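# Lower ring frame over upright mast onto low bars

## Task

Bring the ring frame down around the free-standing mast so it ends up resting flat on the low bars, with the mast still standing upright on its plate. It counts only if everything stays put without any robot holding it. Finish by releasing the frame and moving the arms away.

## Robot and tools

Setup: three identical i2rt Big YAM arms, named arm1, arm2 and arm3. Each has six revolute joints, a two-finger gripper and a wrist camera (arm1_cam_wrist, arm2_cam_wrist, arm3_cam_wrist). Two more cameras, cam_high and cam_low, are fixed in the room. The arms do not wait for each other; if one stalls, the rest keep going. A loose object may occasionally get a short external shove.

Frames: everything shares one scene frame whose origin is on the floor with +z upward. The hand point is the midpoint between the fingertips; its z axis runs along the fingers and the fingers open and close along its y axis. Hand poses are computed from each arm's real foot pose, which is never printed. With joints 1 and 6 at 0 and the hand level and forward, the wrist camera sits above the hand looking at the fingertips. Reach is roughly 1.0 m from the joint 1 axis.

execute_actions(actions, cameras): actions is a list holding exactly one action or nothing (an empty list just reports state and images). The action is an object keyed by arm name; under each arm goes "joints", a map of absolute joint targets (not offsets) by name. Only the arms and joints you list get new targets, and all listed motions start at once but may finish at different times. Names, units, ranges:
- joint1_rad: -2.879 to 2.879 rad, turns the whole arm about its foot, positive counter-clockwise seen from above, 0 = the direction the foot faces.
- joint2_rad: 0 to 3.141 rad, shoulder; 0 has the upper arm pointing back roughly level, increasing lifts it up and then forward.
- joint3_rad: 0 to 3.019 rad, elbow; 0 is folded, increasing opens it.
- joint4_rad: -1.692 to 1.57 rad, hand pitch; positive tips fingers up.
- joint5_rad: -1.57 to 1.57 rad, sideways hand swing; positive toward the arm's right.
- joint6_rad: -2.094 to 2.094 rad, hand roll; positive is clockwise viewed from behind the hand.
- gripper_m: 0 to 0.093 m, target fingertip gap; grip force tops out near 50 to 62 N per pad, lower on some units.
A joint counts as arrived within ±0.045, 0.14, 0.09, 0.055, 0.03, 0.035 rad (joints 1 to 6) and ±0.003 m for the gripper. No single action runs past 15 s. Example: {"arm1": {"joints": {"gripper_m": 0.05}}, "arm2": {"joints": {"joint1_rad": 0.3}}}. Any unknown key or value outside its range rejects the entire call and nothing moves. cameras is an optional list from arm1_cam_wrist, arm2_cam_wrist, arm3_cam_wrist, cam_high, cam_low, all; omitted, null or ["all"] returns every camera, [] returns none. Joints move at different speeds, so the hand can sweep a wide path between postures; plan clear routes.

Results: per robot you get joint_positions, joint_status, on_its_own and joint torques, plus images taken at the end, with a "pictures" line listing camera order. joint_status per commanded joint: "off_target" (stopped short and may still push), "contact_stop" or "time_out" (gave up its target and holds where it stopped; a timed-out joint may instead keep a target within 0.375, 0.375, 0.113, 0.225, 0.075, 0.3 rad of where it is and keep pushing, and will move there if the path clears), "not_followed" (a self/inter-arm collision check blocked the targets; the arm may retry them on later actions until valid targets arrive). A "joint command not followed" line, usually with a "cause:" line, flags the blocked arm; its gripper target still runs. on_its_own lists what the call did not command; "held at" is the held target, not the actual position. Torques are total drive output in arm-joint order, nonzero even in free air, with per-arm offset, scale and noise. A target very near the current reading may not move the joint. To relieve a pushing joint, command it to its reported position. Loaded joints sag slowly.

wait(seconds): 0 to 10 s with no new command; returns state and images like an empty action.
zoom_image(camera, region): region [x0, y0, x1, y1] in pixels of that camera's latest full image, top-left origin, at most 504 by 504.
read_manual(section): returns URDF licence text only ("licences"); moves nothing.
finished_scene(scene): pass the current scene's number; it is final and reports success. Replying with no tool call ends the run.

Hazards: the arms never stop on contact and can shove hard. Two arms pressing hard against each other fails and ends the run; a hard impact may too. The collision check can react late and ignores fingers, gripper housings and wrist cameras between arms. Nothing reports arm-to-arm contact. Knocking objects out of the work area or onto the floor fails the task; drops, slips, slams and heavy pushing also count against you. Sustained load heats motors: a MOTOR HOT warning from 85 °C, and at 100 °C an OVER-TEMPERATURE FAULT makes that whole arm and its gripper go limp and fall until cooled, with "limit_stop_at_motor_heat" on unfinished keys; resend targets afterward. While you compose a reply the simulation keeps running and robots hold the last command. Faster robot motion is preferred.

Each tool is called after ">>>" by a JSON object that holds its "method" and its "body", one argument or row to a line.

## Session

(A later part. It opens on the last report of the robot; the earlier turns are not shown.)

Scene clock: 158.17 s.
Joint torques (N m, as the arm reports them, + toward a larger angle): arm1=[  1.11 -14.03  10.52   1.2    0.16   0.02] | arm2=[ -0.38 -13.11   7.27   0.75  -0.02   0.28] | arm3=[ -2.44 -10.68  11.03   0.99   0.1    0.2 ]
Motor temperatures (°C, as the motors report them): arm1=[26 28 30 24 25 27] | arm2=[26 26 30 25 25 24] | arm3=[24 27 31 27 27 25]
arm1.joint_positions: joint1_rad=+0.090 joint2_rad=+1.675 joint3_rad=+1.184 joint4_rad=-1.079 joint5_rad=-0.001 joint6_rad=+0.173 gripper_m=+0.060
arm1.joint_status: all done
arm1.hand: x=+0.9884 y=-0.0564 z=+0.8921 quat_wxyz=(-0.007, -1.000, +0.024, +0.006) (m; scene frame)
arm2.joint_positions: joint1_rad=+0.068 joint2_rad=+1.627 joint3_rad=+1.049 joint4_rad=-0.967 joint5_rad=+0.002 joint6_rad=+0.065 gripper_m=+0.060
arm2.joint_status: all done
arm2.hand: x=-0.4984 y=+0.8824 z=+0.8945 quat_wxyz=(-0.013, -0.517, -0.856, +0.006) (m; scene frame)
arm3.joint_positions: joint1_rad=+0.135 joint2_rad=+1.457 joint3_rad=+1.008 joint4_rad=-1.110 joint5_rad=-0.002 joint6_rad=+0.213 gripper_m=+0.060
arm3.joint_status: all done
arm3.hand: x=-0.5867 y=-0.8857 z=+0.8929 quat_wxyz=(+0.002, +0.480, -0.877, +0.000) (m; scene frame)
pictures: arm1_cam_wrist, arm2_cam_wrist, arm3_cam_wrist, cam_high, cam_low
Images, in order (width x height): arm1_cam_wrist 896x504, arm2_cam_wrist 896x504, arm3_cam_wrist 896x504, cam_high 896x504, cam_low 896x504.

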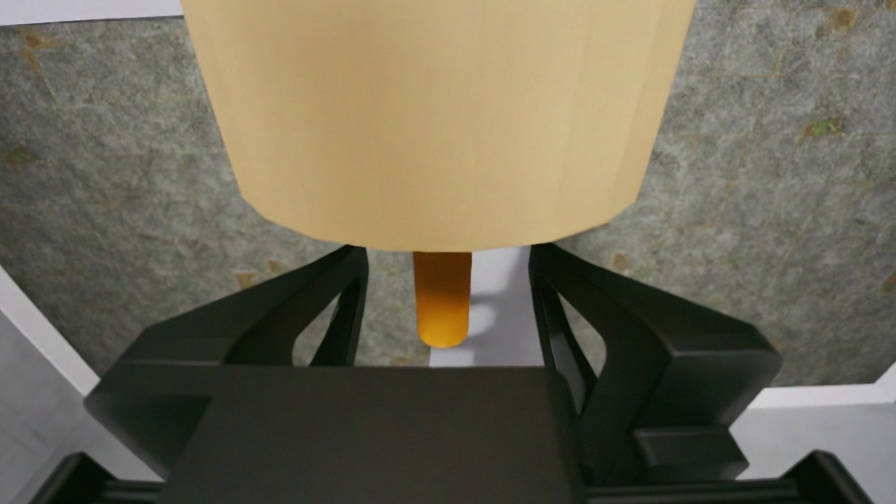

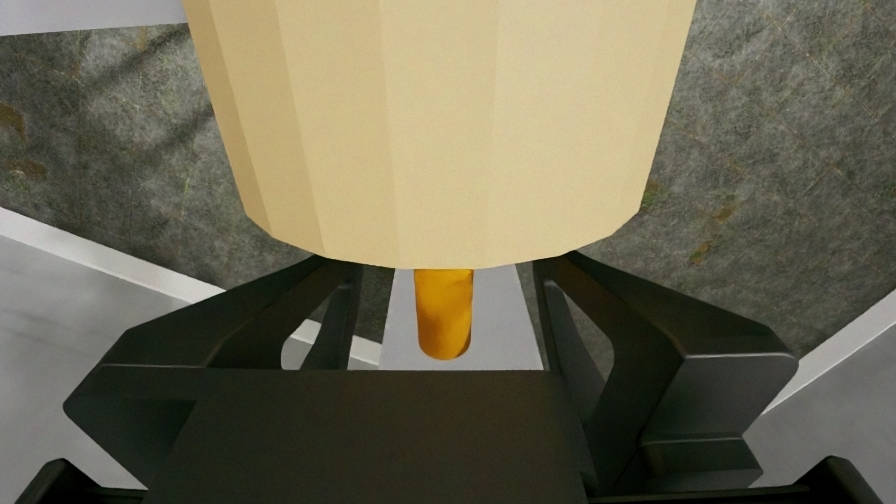

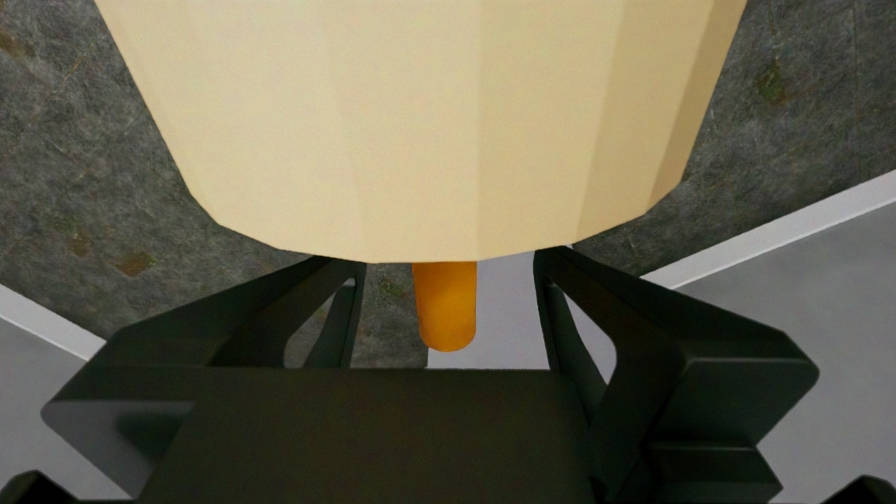

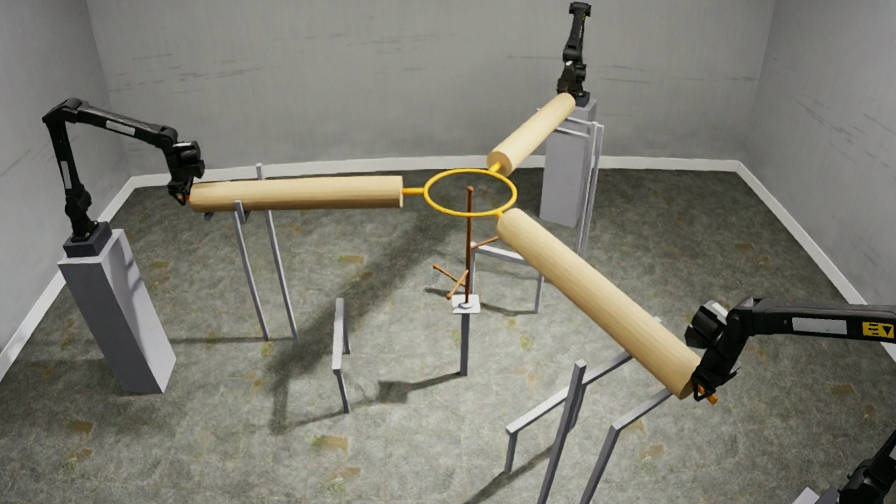

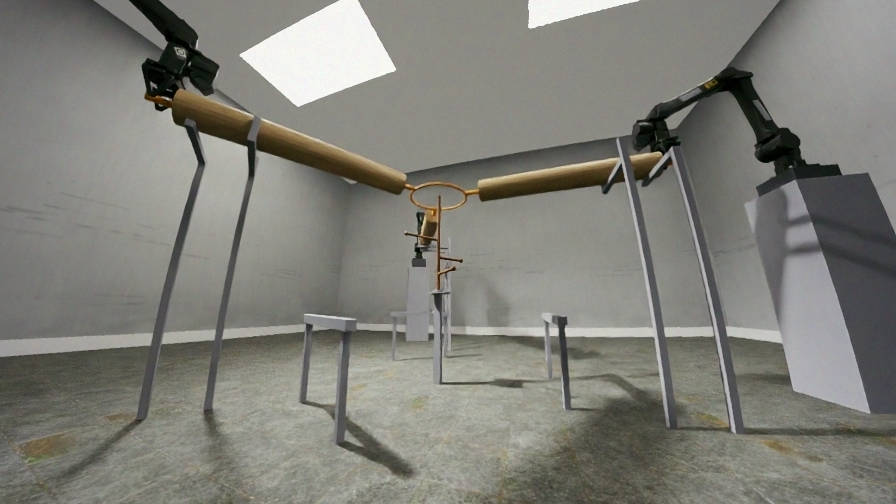

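>>> {"method": "execute_actions", "body": {
  "actions": [
    {"arm1":{"joints":{"joint2_rad":1.705}},"arm2":{"joints":{"joint2_rad":1.66}}}
  ]
}}

>>> {"method": "zoom_image", "body": {
  "camera": "cam_high",
  "region": [420, 220, 520, 320]
}}

>>> {"method": "zoom_image", "body": {
  "camera": "cam_low",
  "region": [390, 175, 490, 305]
}}

>>> {"method": "zoom_image", "body": {
  "camera": "cam_low",
  "region": [120, 50, 300, 190]
}}

Scene clock: 226.47 s.
Joint torques (N m, as the arm reports them, + toward a larger angle): arm1=[  0.95 -13.29  10.52   1.14   0.17   0.  ] | arm2=[ -0.3  -12.82   7.26   0.94  -0.06   0.23] | arm3=[ -2.27 -11.01  11.1    1.06   0.09   0.2 ]
Motor temperatures (°C, as the motors report them): arm1=[26 28 31 24 25 27] | arm2=[26 26 30 25 25 24] | arm3=[24 28 33 27 27 25]
arm1.joint_positions: joint1_rad=+0.090 joint2_rad=+1.686 joint3_rad=+1.184 joint4_rad=-1.079 joint5_rad=-0.001 joint6_rad=+0.173 gripper_m=+0.060
arm1.joint_status: all done
arm1.hand: x=+0.9890 y=-0.0564 z=+0.8870 quat_wxyz=(-0.006, -1.000, +0.024, +0.000) (m; scene frame)
arm2.joint_positions: joint1_rad=+0.068 joint2_rad=+1.645 joint3_rad=+1.049 joint4_rad=-0.967 joint5_rad=+0.002 joint6_rad=+0.065 gripper_m=+0.060
arm2.joint_status: all done
arm2.hand: x=-0.4991 y=+0.8837 z=+0.8874 quat_wxyz=(-0.005, -0.517, -0.856, +0.002) (m; scene frame)
arm3.joint_positions: joint1_rad=+0.135 joint2_rad=+1.457 joint3_rad=+1.008 joint4_rad=-1.110 joint5_rad=-0.002 joint6_rad=+0.213 gripper_m=+0.060
arm3.joint_status: not commanded
arm3.hand: x=-0.5867 y=-0.8857 z=+0.8929 quat_wxyz=(+0.002, +0.480, -0.877, +0.000) (m; scene frame)
pictures: arm1_cam_wrist, arm2_cam_wrist, arm3_cam_wrist, cam_high, cam_low
Images, in order (width x height): arm1_cam_wrist 896x504, arm2_cam_wrist 896x504, arm3_cam_wrist 896x504, cam_high 896x504, cam_low 896x504.

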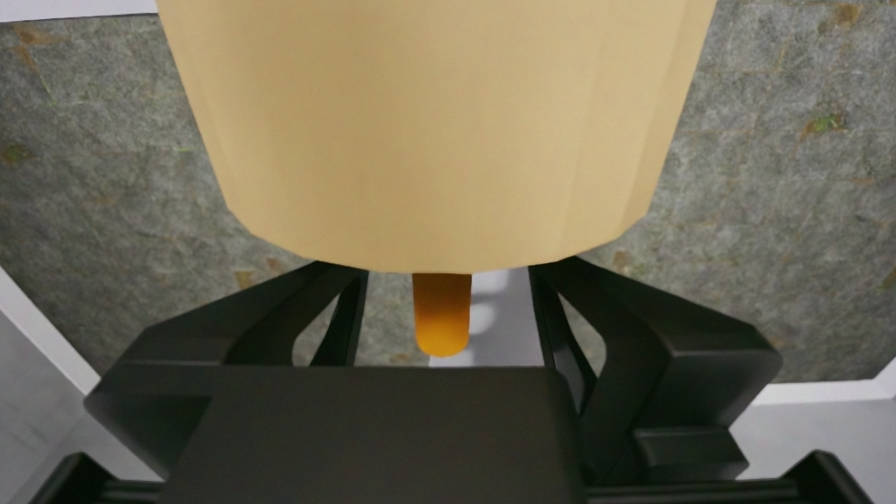

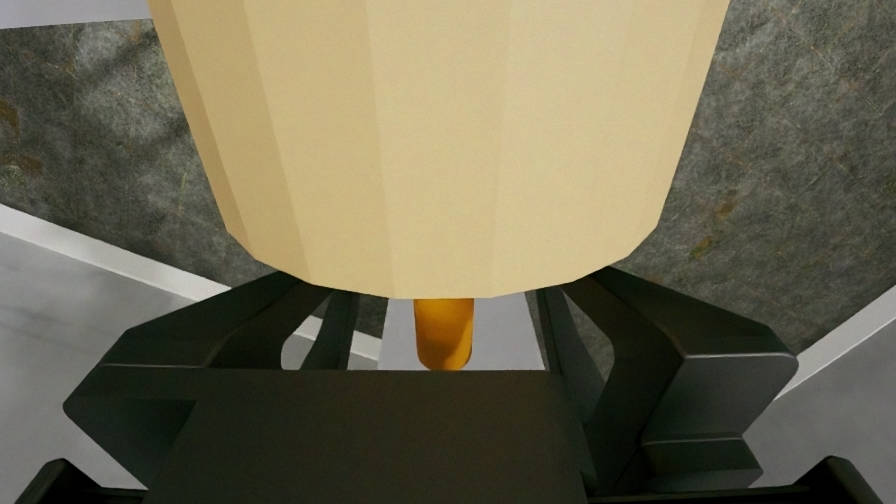

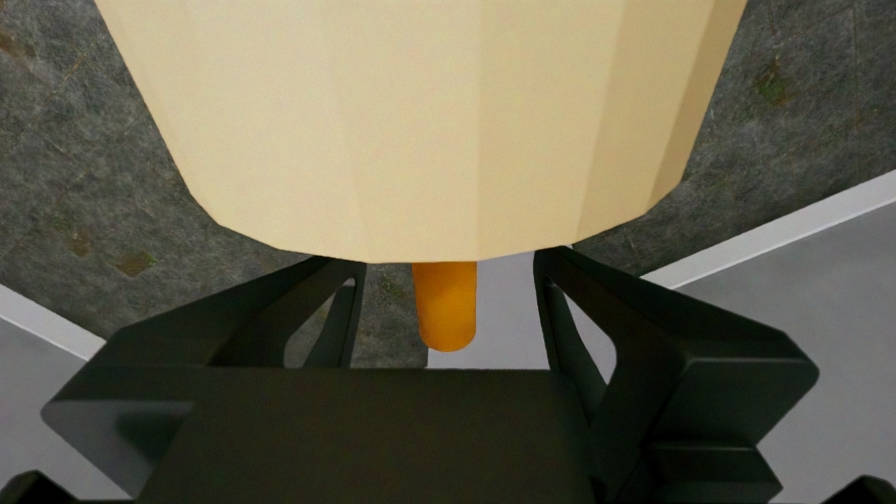

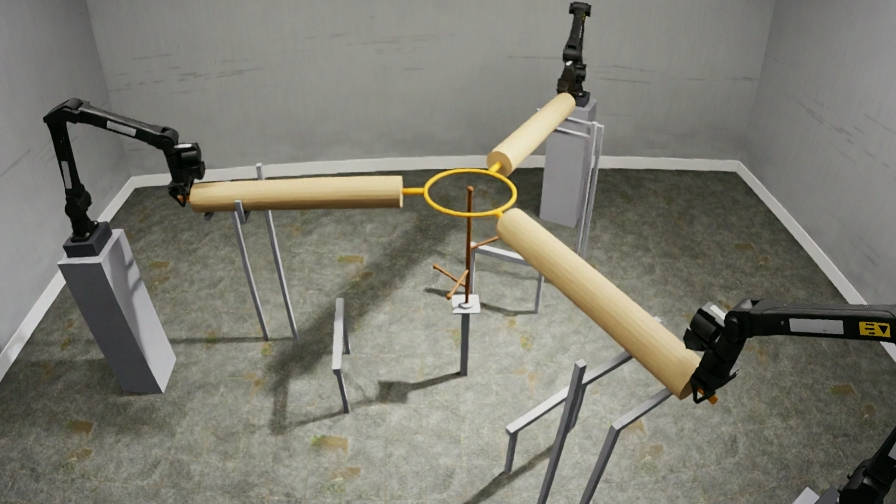

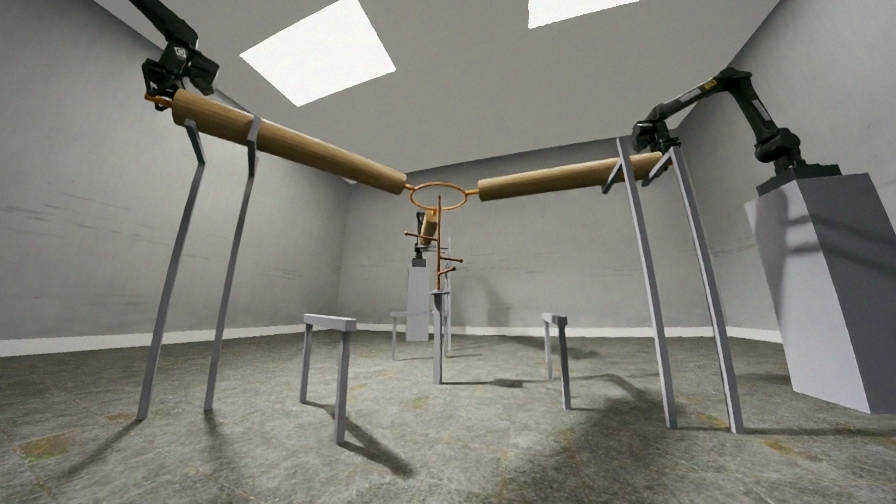

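Region (420, 220, 520, 320) of cam_high's 896x504 image, scaled by 5.040, with more detail than that image has.

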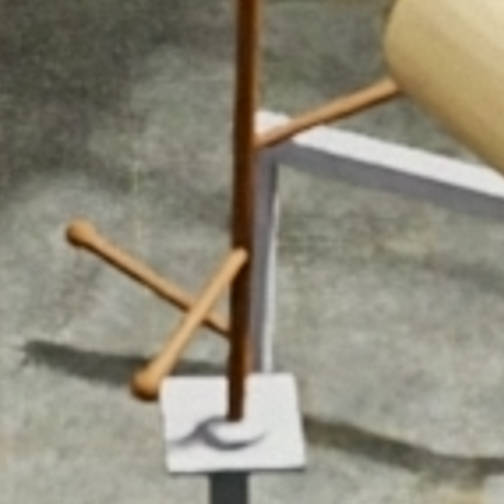

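Region (390, 175, 490, 305) of cam_low's 896x504 image, scaled by 3.877, with more detail than that image has; it fills the left 388 columns of this view, and the rest is white.

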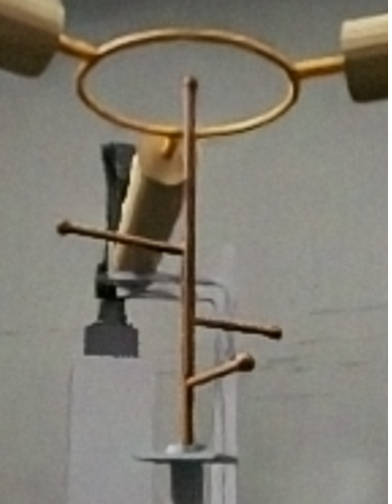

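Region (120, 50, 300, 190) of cam_low's 896x504 image, scaled by 2.800, with more detail than that image has.

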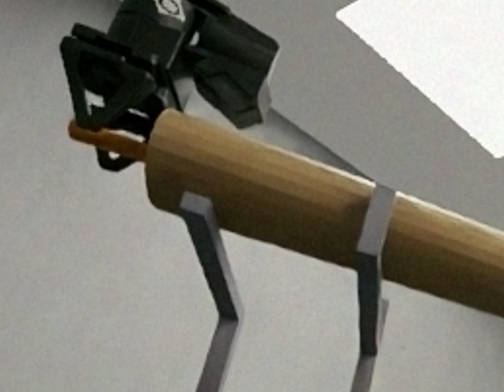

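>>> {"method": "execute_actions", "body": {
  "actions": [
    {"arm1":{"joints":{"gripper_m":0.0}},"arm2":{"joints":{"gripper_m":0.0}},"arm3":{"joints":{"gripper_m":0.0}}}
  ],
  "cameras": ["arm1_cam_wrist","cam_high","cam_low"]
}}

Scene clock: 246.23 s.
Joint torques (N m, as the arm reports them, + toward a larger angle): arm1=[  0.55 -13.34  10.59   1.12   0.27  -0.01] | arm2=[ -0.25 -13.39   7.2    0.89  -0.07   0.24] | arm3=[ -2.21 -10.88  11.04   0.92   0.1    0.29]
Motor temperatures (°C, as the motors report them): arm1=[26 28 32 24 25 27] | arm2=[26 27 30 25 25 24] | arm3=[24 28 34 27 27 25]
arm1.joint_positions: joint1_rad=+0.090 joint2_rad=+1.687 joint3_rad=+1.184 joint4_rad=-1.078 joint5_rad=-0.003 joint6_rad=+0.173 gripper_m=+0.019
arm1.joint_status: gripper_m off_target (ended at +0.019, target +0.000)
arm1.hand: x=+0.9888 y=-0.0569 z=+0.8868 quat_wxyz=(-0.008, -1.000, +0.024, +0.001) (m; scene frame)
arm2.joint_positions: joint1_rad=+0.068 joint2_rad=+1.645 joint3_rad=+1.049 joint4_rad=-0.967 joint5_rad=+0.001 joint6_rad=+0.065 gripper_m=+0.019
arm2.joint_status: gripper_m off_target (ended at +0.019, target +0.000)
arm2.hand: x=-0.4987 y=+0.8837 z=+0.8874 quat_wxyz=(-0.006, -0.517, -0.856, +0.002) (m; scene frame)
arm3.joint_positions: joint1_rad=+0.135 joint2_rad=+1.457 joint3_rad=+1.008 joint4_rad=-1.108 joint5_rad=-0.002 joint6_rad=+0.203 gripper_m=+0.019
arm3.joint_status: gripper_m off_target (ended at +0.019, target +0.000)
arm3.hand: x=-0.5865 y=-0.8851 z=+0.8929 quat_wxyz=(+0.001, +0.484, -0.875, +0.000) (m; scene frame)
pictures: arm1_cam_wrist, cam_high, cam_low
Images, in order (width x height): arm1_cam_wrist 896x504, cam_high 896x504, cam_low 896x504.

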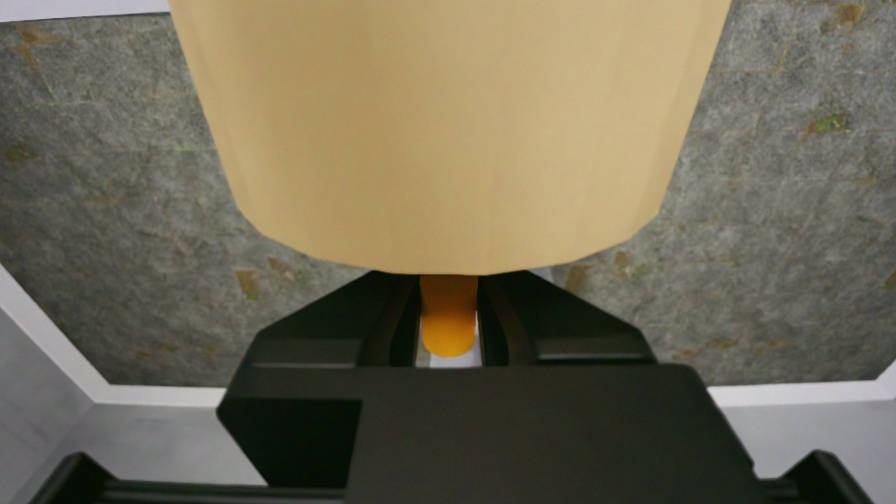

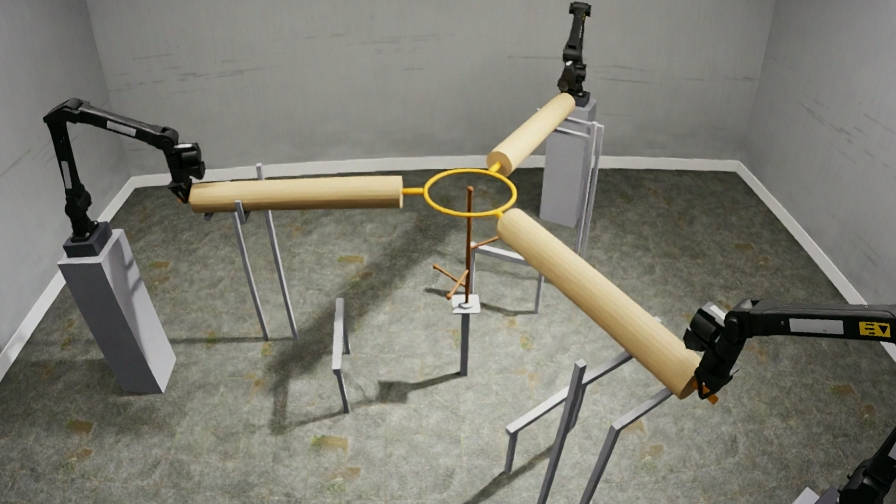

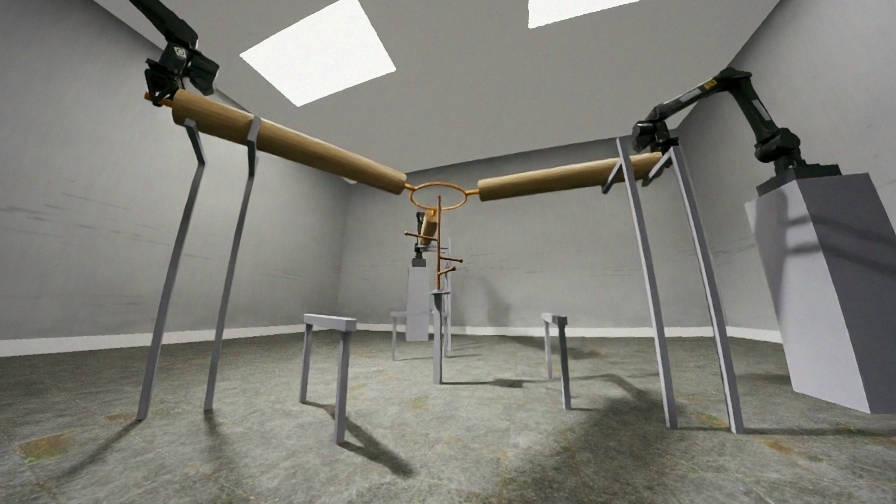

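>>> {"method": "execute_actions", "body": {
  "actions": [
    {"arm1":{"joints":{"joint2_rad":1.59,"joint3_rad":1.306,"joint4_rad":-1.218}},"arm2":{"joints":{"joint2_rad":1.536,"joint3_rad":1.162,"joint4_rad":-1.113}},"arm3":{"joints":{"joint2_rad":1.366,"joint3_rad":1.148,"joint4_rad":-1.259}}}
  ],
  "cameras": ["cam_high","cam_low"]
}}

Scene clock: 255.63 s.
Joint torques (N m, as the arm reports them, + toward a larger angle): arm1=[  1.43 -17.06  13.94  -0.4    0.18  -0.04] | arm2=[ -0.59 -14.87  12.72  -0.03  -0.09   0.22] | arm3=[ -2.22 -12.83  12.64  -0.15   0.14   0.3 ]
Motor temperatures (°C, as the motors report them): arm1=[26 28 32 24 25 27] | arm2=[26 27 30 25 25 24] | arm3=[24 28 34 27 27 25]
arm1.joint_positions: joint1_rad=+0.086 joint2_rad=+1.629 joint3_rad=+1.253 joint4_rad=-1.197 joint5_rad=-0.001 joint6_rad=+0.173 gripper_m=+0.019
arm1.joint_status: all done
arm1.hand: x=+0.9884 y=-0.0539 z=+0.9362 quat_wxyz=(-0.007, -1.000, +0.026, +0.004) (m; scene frame)
arm2.joint_positions: joint1_rad=+0.070 joint2_rad=+1.548 joint3_rad=+1.108 joint4_rad=-1.100 joint5_rad=+0.003 joint6_rad=+0.065 gripper_m=+0.019
arm2.joint_status: all done
arm2.hand: x=-0.4993 y=+0.8853 z=+0.9468 quat_wxyz=(-0.015, -0.517, -0.856, +0.008) (m; scene frame)
arm3.joint_positions: joint1_rad=+0.135 joint2_rad=+1.386 joint3_rad=+1.097 joint4_rad=-1.244 joint5_rad=-0.003 joint6_rad=+0.202 gripper_m=+0.019
arm3.joint_status: all done
arm3.hand: x=-0.5862 y=-0.8838 z=+0.9507 quat_wxyz=(-0.007, +0.485, -0.875, -0.008) (m; scene frame)
pictures: cam_high, cam_low
Images, in order (width x height): cam_high 896x504, cam_low 896x504.

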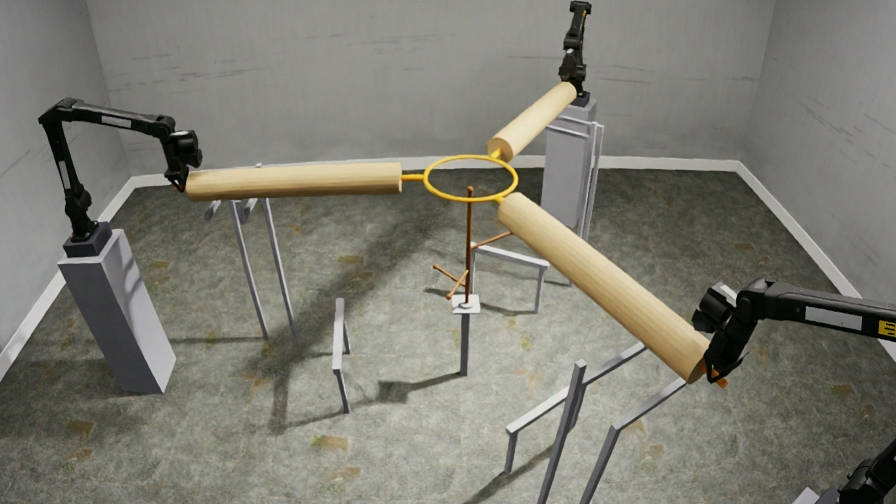

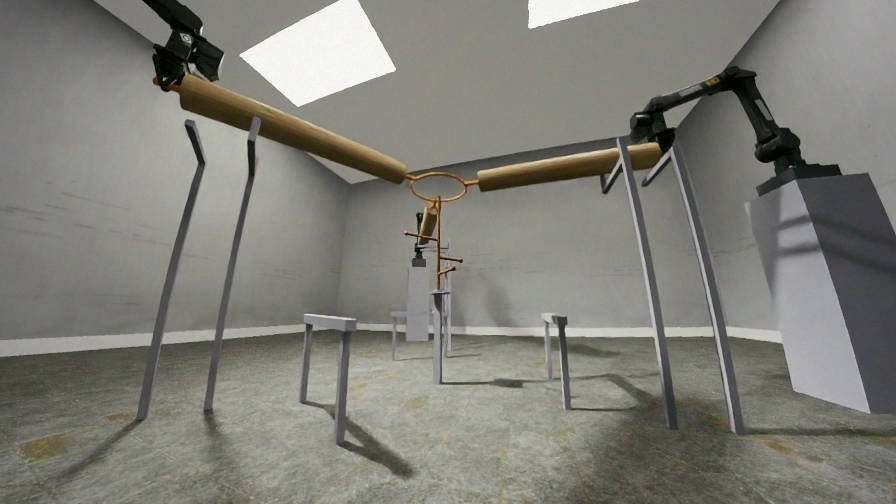

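>>> {"method": "execute_actions", "body": {
  "actions": [
    {"arm1":{"joints":{"joint2_rad":1.54,"joint3_rad":1.438,"joint4_rad":-1.404}},"arm2":{"joints":{"joint2_rad":1.489,"joint3_rad":1.287,"joint4_rad":-1.302}},"arm3":{"joints":{"joint2_rad":1.34,"joint3_rad":1.296,"joint4_rad":-1.45}}}
  ],
  "cameras": ["cam_high","cam_low"]
}}

Scene clock: 263.40 s.
Joint torques (N m, as the arm reports them, + toward a larger angle): arm1=[  1.51 -17.54  14.57  -0.6    0.17   0.  ] | arm2=[  0.29 -15.96  13.3   -0.26   0.01   0.24] | arm3=[ -2.16 -13.09  13.32  -0.38   0.04   0.3 ]
Motor temperatures (°C, as the motors report them): arm1=[26 29 33 24 25 27] | arm2=[26 27 32 25 25 24] | arm3=[24 28 35 27 27 25]
arm1.joint_positions: joint1_rad=+0.086 joint2_rad=+1.580 joint3_rad=+1.384 joint4_rad=-1.379 joint5_rad=-0.001 joint6_rad=+0.173 gripper_m=+0.019
arm1.joint_status: all done
arm1.hand: x=+0.9886 y=-0.0531 z=+1.0061 quat_wxyz=(-0.007, -1.000, +0.026, +0.003) (m; scene frame)
arm2.joint_positions: joint1_rad=+0.071 joint2_rad=+1.507 joint3_rad=+1.226 joint4_rad=-1.283 joint5_rad=+0.000 joint6_rad=+0.065 gripper_m=+0.019
arm2.joint_status: all done
arm2.hand: x=-0.4988 y=+0.8857 z=+1.0055 quat_wxyz=(-0.005, -0.516, -0.856, +0.001) (m; scene frame)
arm3.joint_positions: joint1_rad=+0.135 joint2_rad=+1.364 joint3_rad=+1.241 joint4_rad=-1.432 joint5_rad=+0.000 joint6_rad=+0.202 gripper_m=+0.019
arm3.joint_status: all done
arm3.hand: x=-0.5858 y=-0.8841 z=+1.0124 quat_wxyz=(+0.000, +0.485, -0.875, +0.000) (m; scene frame)
pictures: cam_high, cam_low
Images, in order (width x height): cam_high 896x504, cam_low 896x504.

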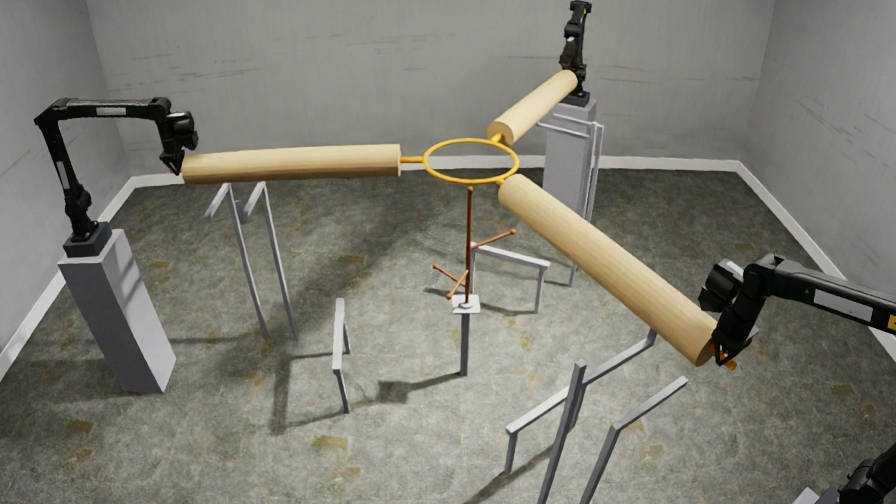

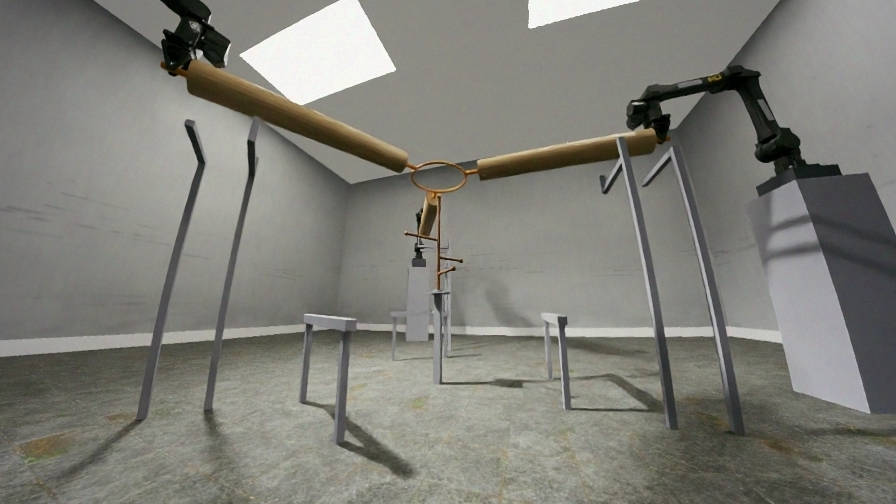

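>>> {"method": "execute_actions", "body": {
  "actions": [
    {"arm1":{"joints":{"joint1_rad":-0.193,"joint2_rad":1.585,"joint3_rad":1.458,"joint4_rad":-1.41,"joint6_rad":-0.246}},"arm2":{"joints":{"joint1_rad":-0.228,"joint2_rad":1.555,"joint3_rad":1.347,"joint4_rad":-1.31,"joint6_rad":-0.37}},"arm3":{"joints":{"joint1_rad":-0.21,"joint6_rad":-0.281}}}
  ],
  "cameras": ["cam_high","cam_low"]
}}

Scene clock: 279.33 s.
Joint torques (N m, as the arm reports them, + toward a larger angle): arm1=[  0.85 -15.81  14.15  -0.24   0.48  -0.2 ] | arm2=[ -0.84 -16.38  12.56  -0.08   0.23   0.03] | arm3=[ -2.59 -13.17  12.79  -0.32   0.08  -0.01]
Motor temperatures (°C, as the motors report them): arm1=[26 29 35 24 25 27] | arm2=[26 27 35 25 25 24] | arm3=[24 28 36 27 27 25]
arm1.joint_positions: joint1_rad=-0.189 joint2_rad=+1.597 joint3_rad=+1.407 joint4_rad=-1.394 joint5_rad=-0.009 joint6_rad=-0.237 gripper_m=+0.019
arm1.joint_status: all done
arm1.hand: x=+0.9860 y=+0.0742 z=+1.0056 quat_wxyz=(-0.012, -0.999, -0.041, +0.000) (m; scene frame)
arm2.joint_positions: joint1_rad=-0.225 joint2_rad=+1.567 joint3_rad=+1.298 joint4_rad=-1.299 joint5_rad=-0.007 joint6_rad=-0.357 gripper_m=+0.019
arm2.joint_status: all done
arm2.hand: x=-0.6096 y=+0.8138 z=+1.0062 quat_wxyz=(-0.005, -0.461, -0.887, -0.001) (m; scene frame)
arm3.joint_positions: joint1_rad=-0.201 joint2_rad=+1.364 joint3_rad=+1.248 joint4_rad=-1.433 joint5_rad=-0.002 joint6_rad=-0.272 gripper_m=+0.019
arm3.joint_status: all done
arm3.hand: x=-0.4710 y=-0.9484 z=+1.0155 quat_wxyz=(-0.004, +0.544, -0.839, +0.000) (m; scene frame)
pictures: cam_high, cam_low
Images, in order (width x height): cam_high 896x504, cam_low 896x504.

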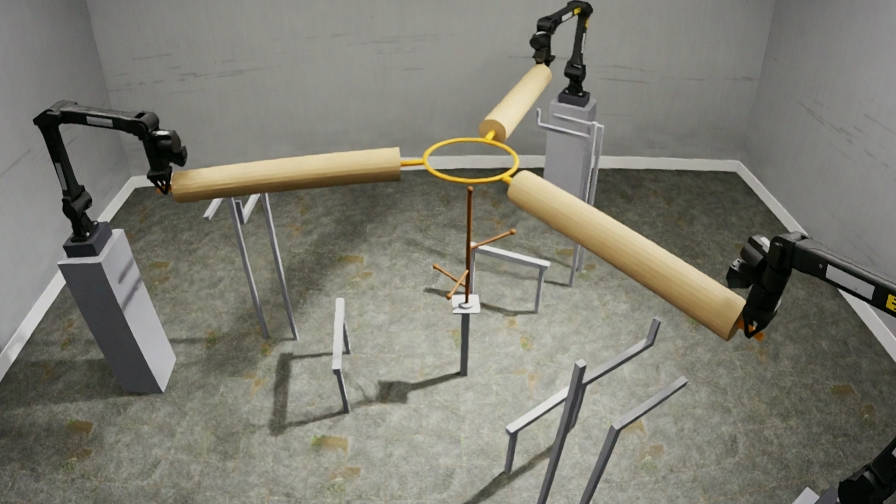

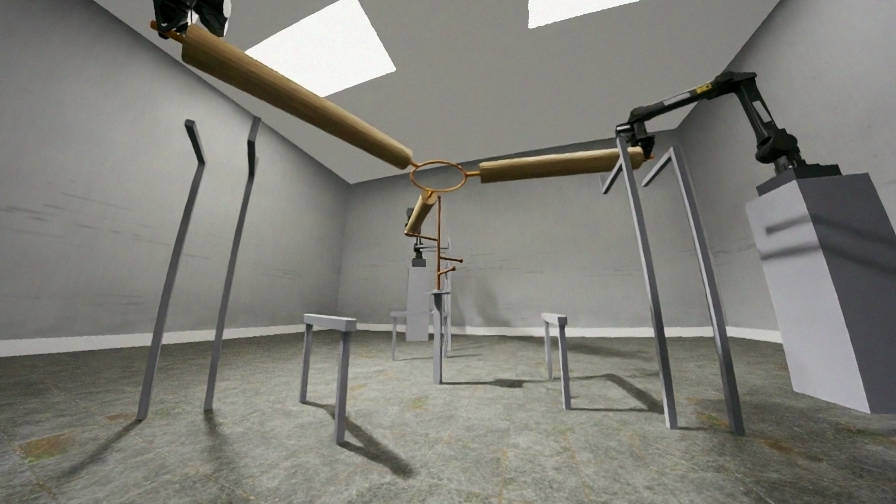

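>>> {"method": "execute_actions", "body": {
  "actions": [
    {"arm1":{"joints":{"joint1_rad":-0.434,"joint2_rad":1.735,"joint3_rad":1.605,"joint4_rad":-1.372,"joint6_rad":-0.617}},"arm2":{"joints":{"joint1_rad":-0.462,"joint2_rad":1.725,"joint3_rad":1.513,"joint4_rad":-1.278,"joint6_rad":-0.734}},"arm3":{"joints":{"joint1_rad":-0.495,"joint2_rad":1.518,"joint3_rad":1.413,"joint4_rad":-1.38,"joint6_rad":-0.692}}}
  ]
}}

Scene clock: 289.13 s.
Joint torques (N m, as the arm reports them, + toward a larger angle): arm1=[  1.41 -20.08  15.69   0.2    0.31  -0.16] | arm2=[ -1.79 -20.45  13.41  -0.27   0.2   -0.03] | arm3=[ -3.68 -16.72  13.6   -0.12   0.31  -0.06]
Motor temperatures (°C, as the motors report them): arm1=[26 29 35 24 25 27] | arm2=[26 27 35 25 25 24] | arm3=[24 28 36 27 27 25]
arm1.joint_positions: joint1_rad=-0.432 joint2_rad=+1.769 joint3_rad=+1.538 joint4_rad=-1.367 joint5_rad=-0.006 joint6_rad=-0.609 gripper_m=+0.019
arm1.joint_status: all done
arm1.hand: x=+0.9648 y=+0.2064 z=+0.9694 quat_wxyz=(-0.015, -0.994, -0.105, -0.005) (m; scene frame)
arm2.joint_positions: joint1_rad=-0.457 joint2_rad=+1.755 joint3_rad=+1.455 joint4_rad=-1.266 joint5_rad=-0.007 joint6_rad=-0.720 gripper_m=+0.019
arm2.joint_status: all done
arm2.hand: x=-0.7126 y=+0.7323 z=+0.9753 quat_wxyz=(-0.006, -0.402, -0.916, +0.000) (m; scene frame)
arm3.joint_positions: joint1_rad=-0.472 joint2_rad=+1.551 joint3_rad=+1.352 joint4_rad=-1.367 joint5_rad=-0.009 joint6_rad=-0.676 gripper_m=+0.019
arm3.joint_status: all done
arm3.hand: x=-0.3484 y=-0.9911 z=+0.9791 quat_wxyz=(+0.005, +0.598, -0.801, +0.000) (m; scene frame)
pictures: arm1_cam_wrist, arm2_cam_wrist, arm3_cam_wrist, cam_high, cam_low
Images, in order (width x height): arm1_cam_wrist 896x504, arm2_cam_wrist 896x504, arm3_cam_wrist 896x504, cam_high 896x504, cam_low 896x504.

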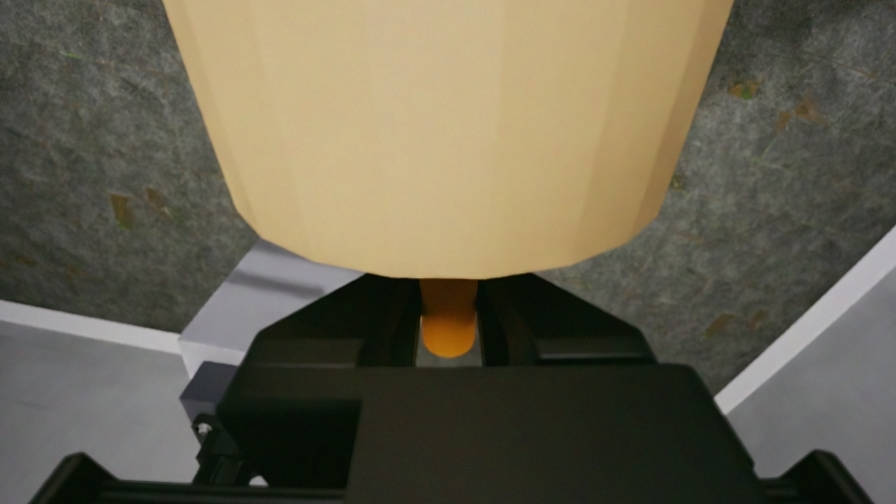

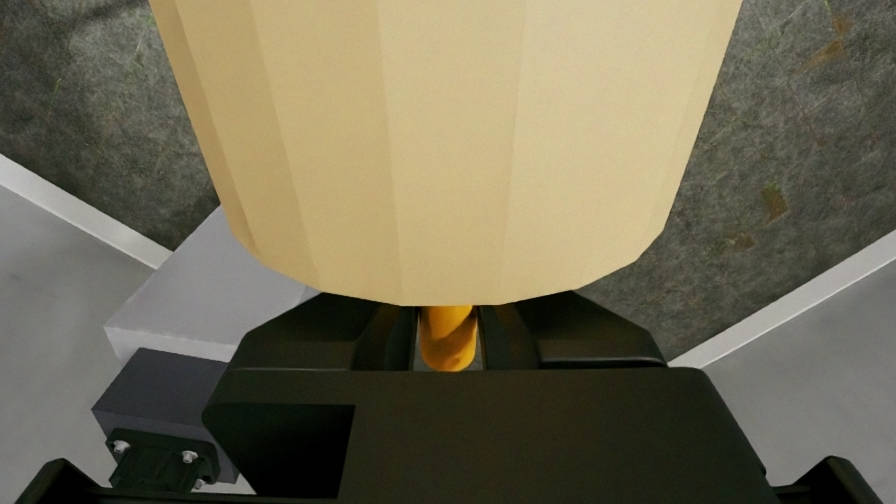

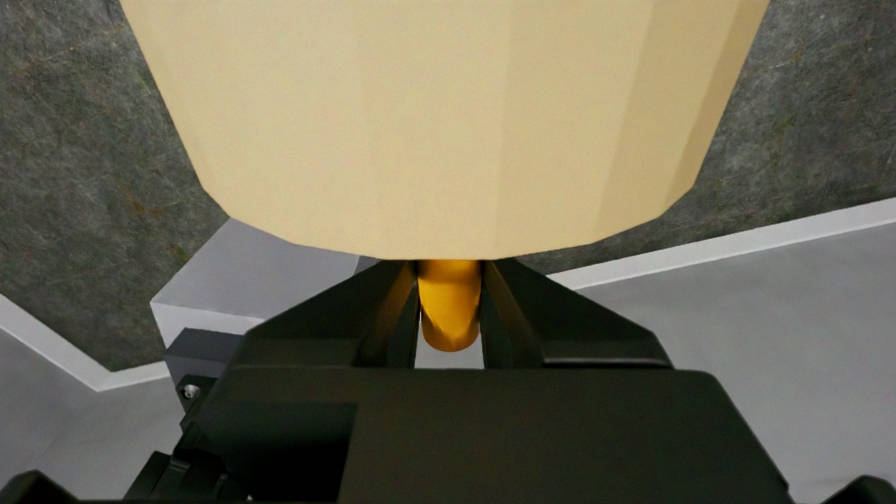

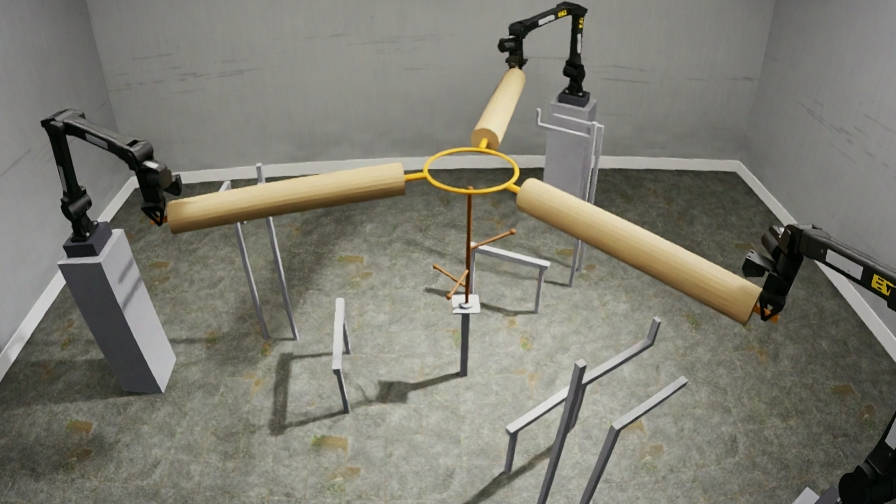

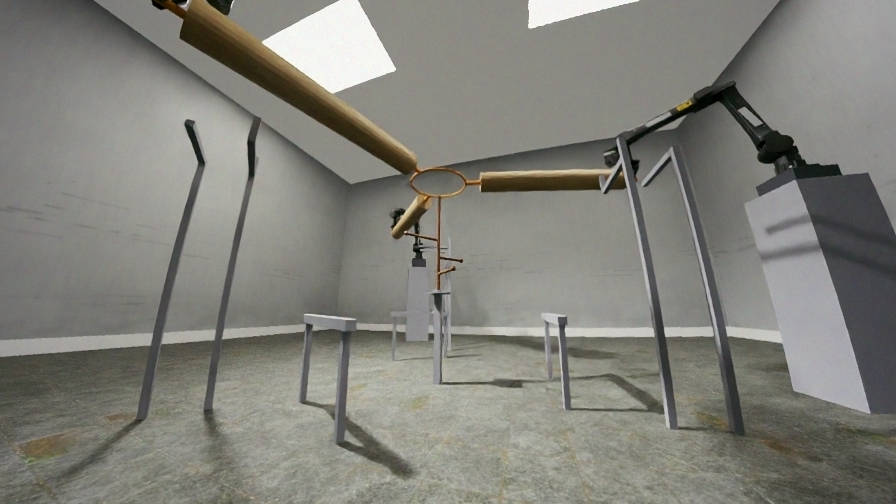

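>>> {"method": "execute_actions", "body": {
  "actions": [
    {"arm1":{"joints":{"joint2_rad":1.838,"joint3_rad":1.385,"joint4_rad":-1.055}},"arm2":{"joints":{"joint2_rad":1.858,"joint3_rad":1.328,"joint4_rad":-0.966}},"arm3":{"joints":{"joint1_rad":-0.48,"joint2_rad":1.628,"joint3_rad":1.182,"joint4_rad":-1.044}}}
  ],
  "cameras": ["cam_high","cam_low"]
}}

Scene clock: 300.47 s.
Joint torques (N m, as the arm reports them, + toward a larger angle): arm1=[  0.94 -20.9   10.99   1.01   0.19  -0.14] | arm2=[ -1.36 -23.07   8.36   0.93   0.05   0.05] | arm3=[ -2.43 -17.54   9.86   1.07   0.    -0.01]
Motor temperatures (°C, as the motors report them): arm1=[26 29 36 24 25 27] | arm2=[26 28 36 25 25 24] | arm3=[24 29 37 27 27 25]
arm1.joint_positions: joint1_rad=-0.432 joint2_rad=+1.887 joint3_rad=+1.356 joint4_rad=-1.067 joint5_rad=-0.003 joint6_rad=-0.612 gripper_m=+0.019
arm1.joint_status: all done
arm1.hand: x=+0.9646 y=+0.2045 z=+0.8448 quat_wxyz=(-0.014, -0.994, -0.107, -0.005) (m; scene frame)
arm2.joint_positions: joint1_rad=-0.459 joint2_rad=+1.901 joint3_rad=+1.316 joint4_rad=-0.983 joint5_rad=-0.003 joint6_rad=-0.726 gripper_m=+0.019
arm2.joint_status: all done
arm2.hand: x=-0.7139 y=+0.7278 z=+0.8538 quat_wxyz=(-0.004, -0.400, -0.916, +0.001) (m; scene frame)
arm3.joint_positions: joint1_rad=-0.475 joint2_rad=+1.665 joint3_rad=+1.158 joint4_rad=-1.057 joint5_rad=-0.002 joint6_rad=-0.682 gripper_m=+0.019
arm3.joint_status: all done
arm3.hand: x=-0.3455 y=-0.9935 z=+0.8599 quat_wxyz=(+0.004, +0.599, -0.800, +0.003) (m; scene frame)
pictures: cam_high, cam_low
Images, in order (width x height): cam_high 896x504, cam_low 896x504.

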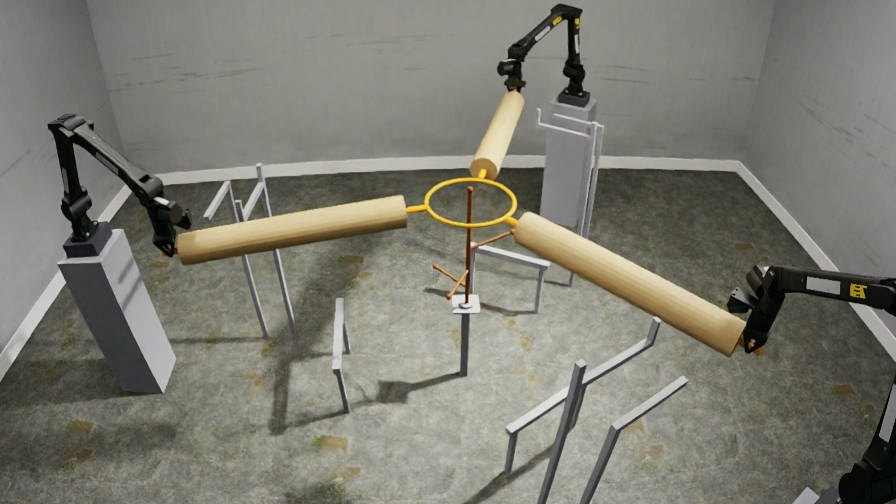

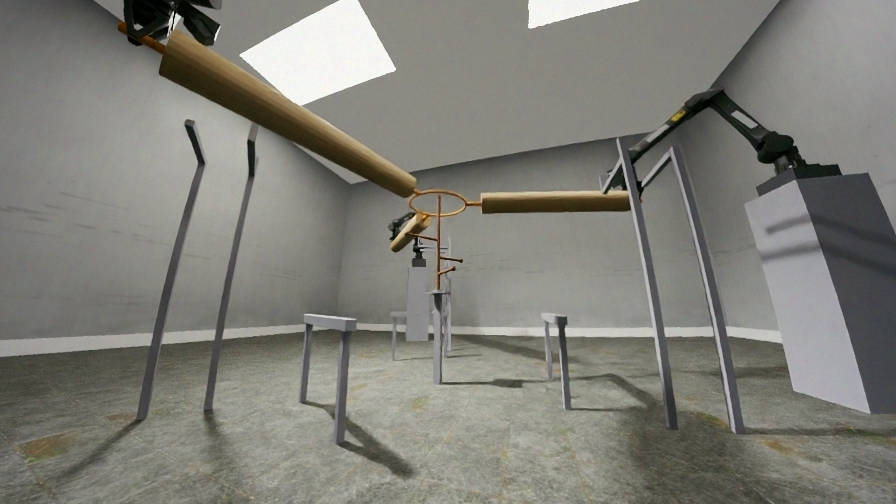

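>>> {"method": "execute_actions", "body": {
  "actions": [
    {"arm1":{"joints":{"joint1_rad":-0.382,"joint2_rad":2.045,"joint3_rad":1.432,"joint4_rad":-0.856,"joint6_rad":-0.555}},"arm2":{"joints":{"joint1_rad":-0.535,"joint2_rad":2.056,"joint3_rad":1.314,"joint4_rad":-0.749,"joint6_rad":-0.807}},"arm3":{"joints":{"joint1_rad":-0.442,"joint2_rad":1.72,"joint3_rad":0.951,"joint4_rad":-0.715,"joint6_rad":-0.635}}}
  ],
  "cameras": ["cam_high","cam_low"]
}}

Scene clock: 316.13 s.
Joint torques (N m, as the arm reports them, + toward a larger angle): arm1=[  0.54 -23.58  11.92   0.59   0.24  -0.08] | arm2=[ -1.14 -25.22   7.1    0.75   0.07   0.09] | arm3=[ -1.73 -15.46   8.09   1.72  -0.17   0.2 ]
Motor temperatures (°C, as the motors report them): arm1=[26 30 35 24 25 27] | arm2=[26 28 34 25 25 24] | arm3=[24 29 35 27 27 25]
arm1.joint_positions: joint1_rad=-0.381 joint2_rad=+2.100 joint3_rad=+1.382 joint4_rad=-0.862 joint5_rad=-0.004 joint6_rad=-0.556 gripper_m=+0.019
arm1.joint_status: all done
arm1.hand: x=+0.9252 y=+0.1882 z=+0.7413 quat_wxyz=(-0.010, -0.994, -0.104, +0.003) (m; scene frame)
arm2.joint_positions: joint1_rad=-0.532 joint2_rad=+2.099 joint3_rad=+1.303 joint4_rad=-0.761 joint5_rad=-0.004 joint6_rad=-0.799 gripper_m=+0.019
arm2.joint_status: all done
arm2.hand: x=-0.7526 y=+0.7140 z=+0.7488 quat_wxyz=(-0.007, -0.400, -0.916, +0.006) (m; scene frame)
arm3.joint_positions: joint1_rad=-0.444 joint2_rad=+1.740 joint3_rad=+0.929 joint4_rad=-0.741 joint5_rad=+0.002 joint6_rad=-0.647 gripper_m=+0.019
arm3.joint_status: all done
arm3.hand: x=-0.3863 y=-1.0075 z=+0.7602 quat_wxyz=(-0.003, +0.598, -0.801, +0.005) (m; scene frame)
pictures: cam_high, cam_low
Images, in order (width x height): cam_high 896x504, cam_low 896x504.

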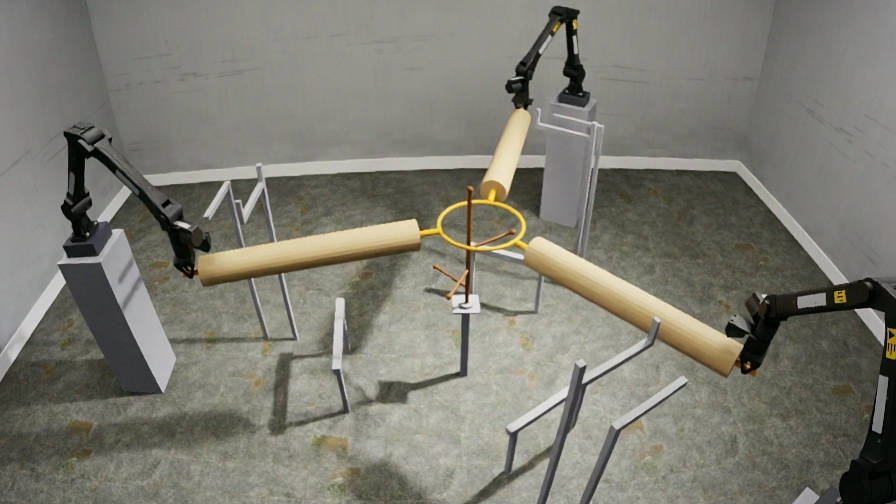

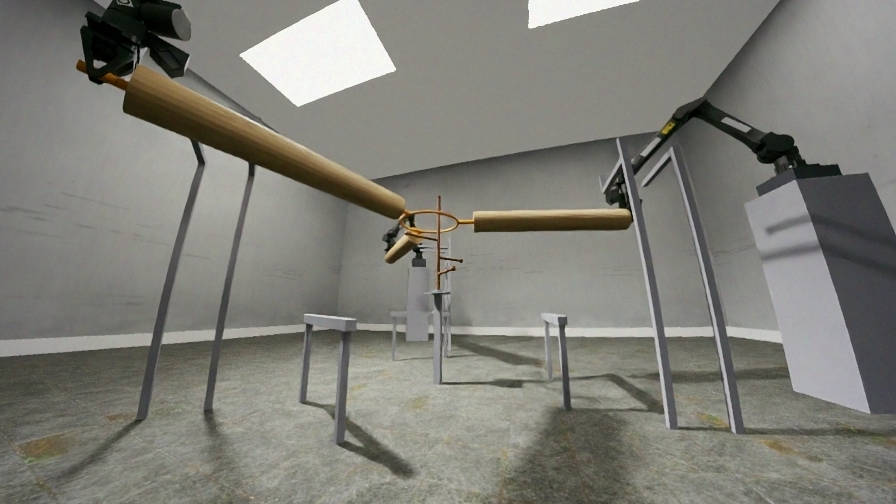

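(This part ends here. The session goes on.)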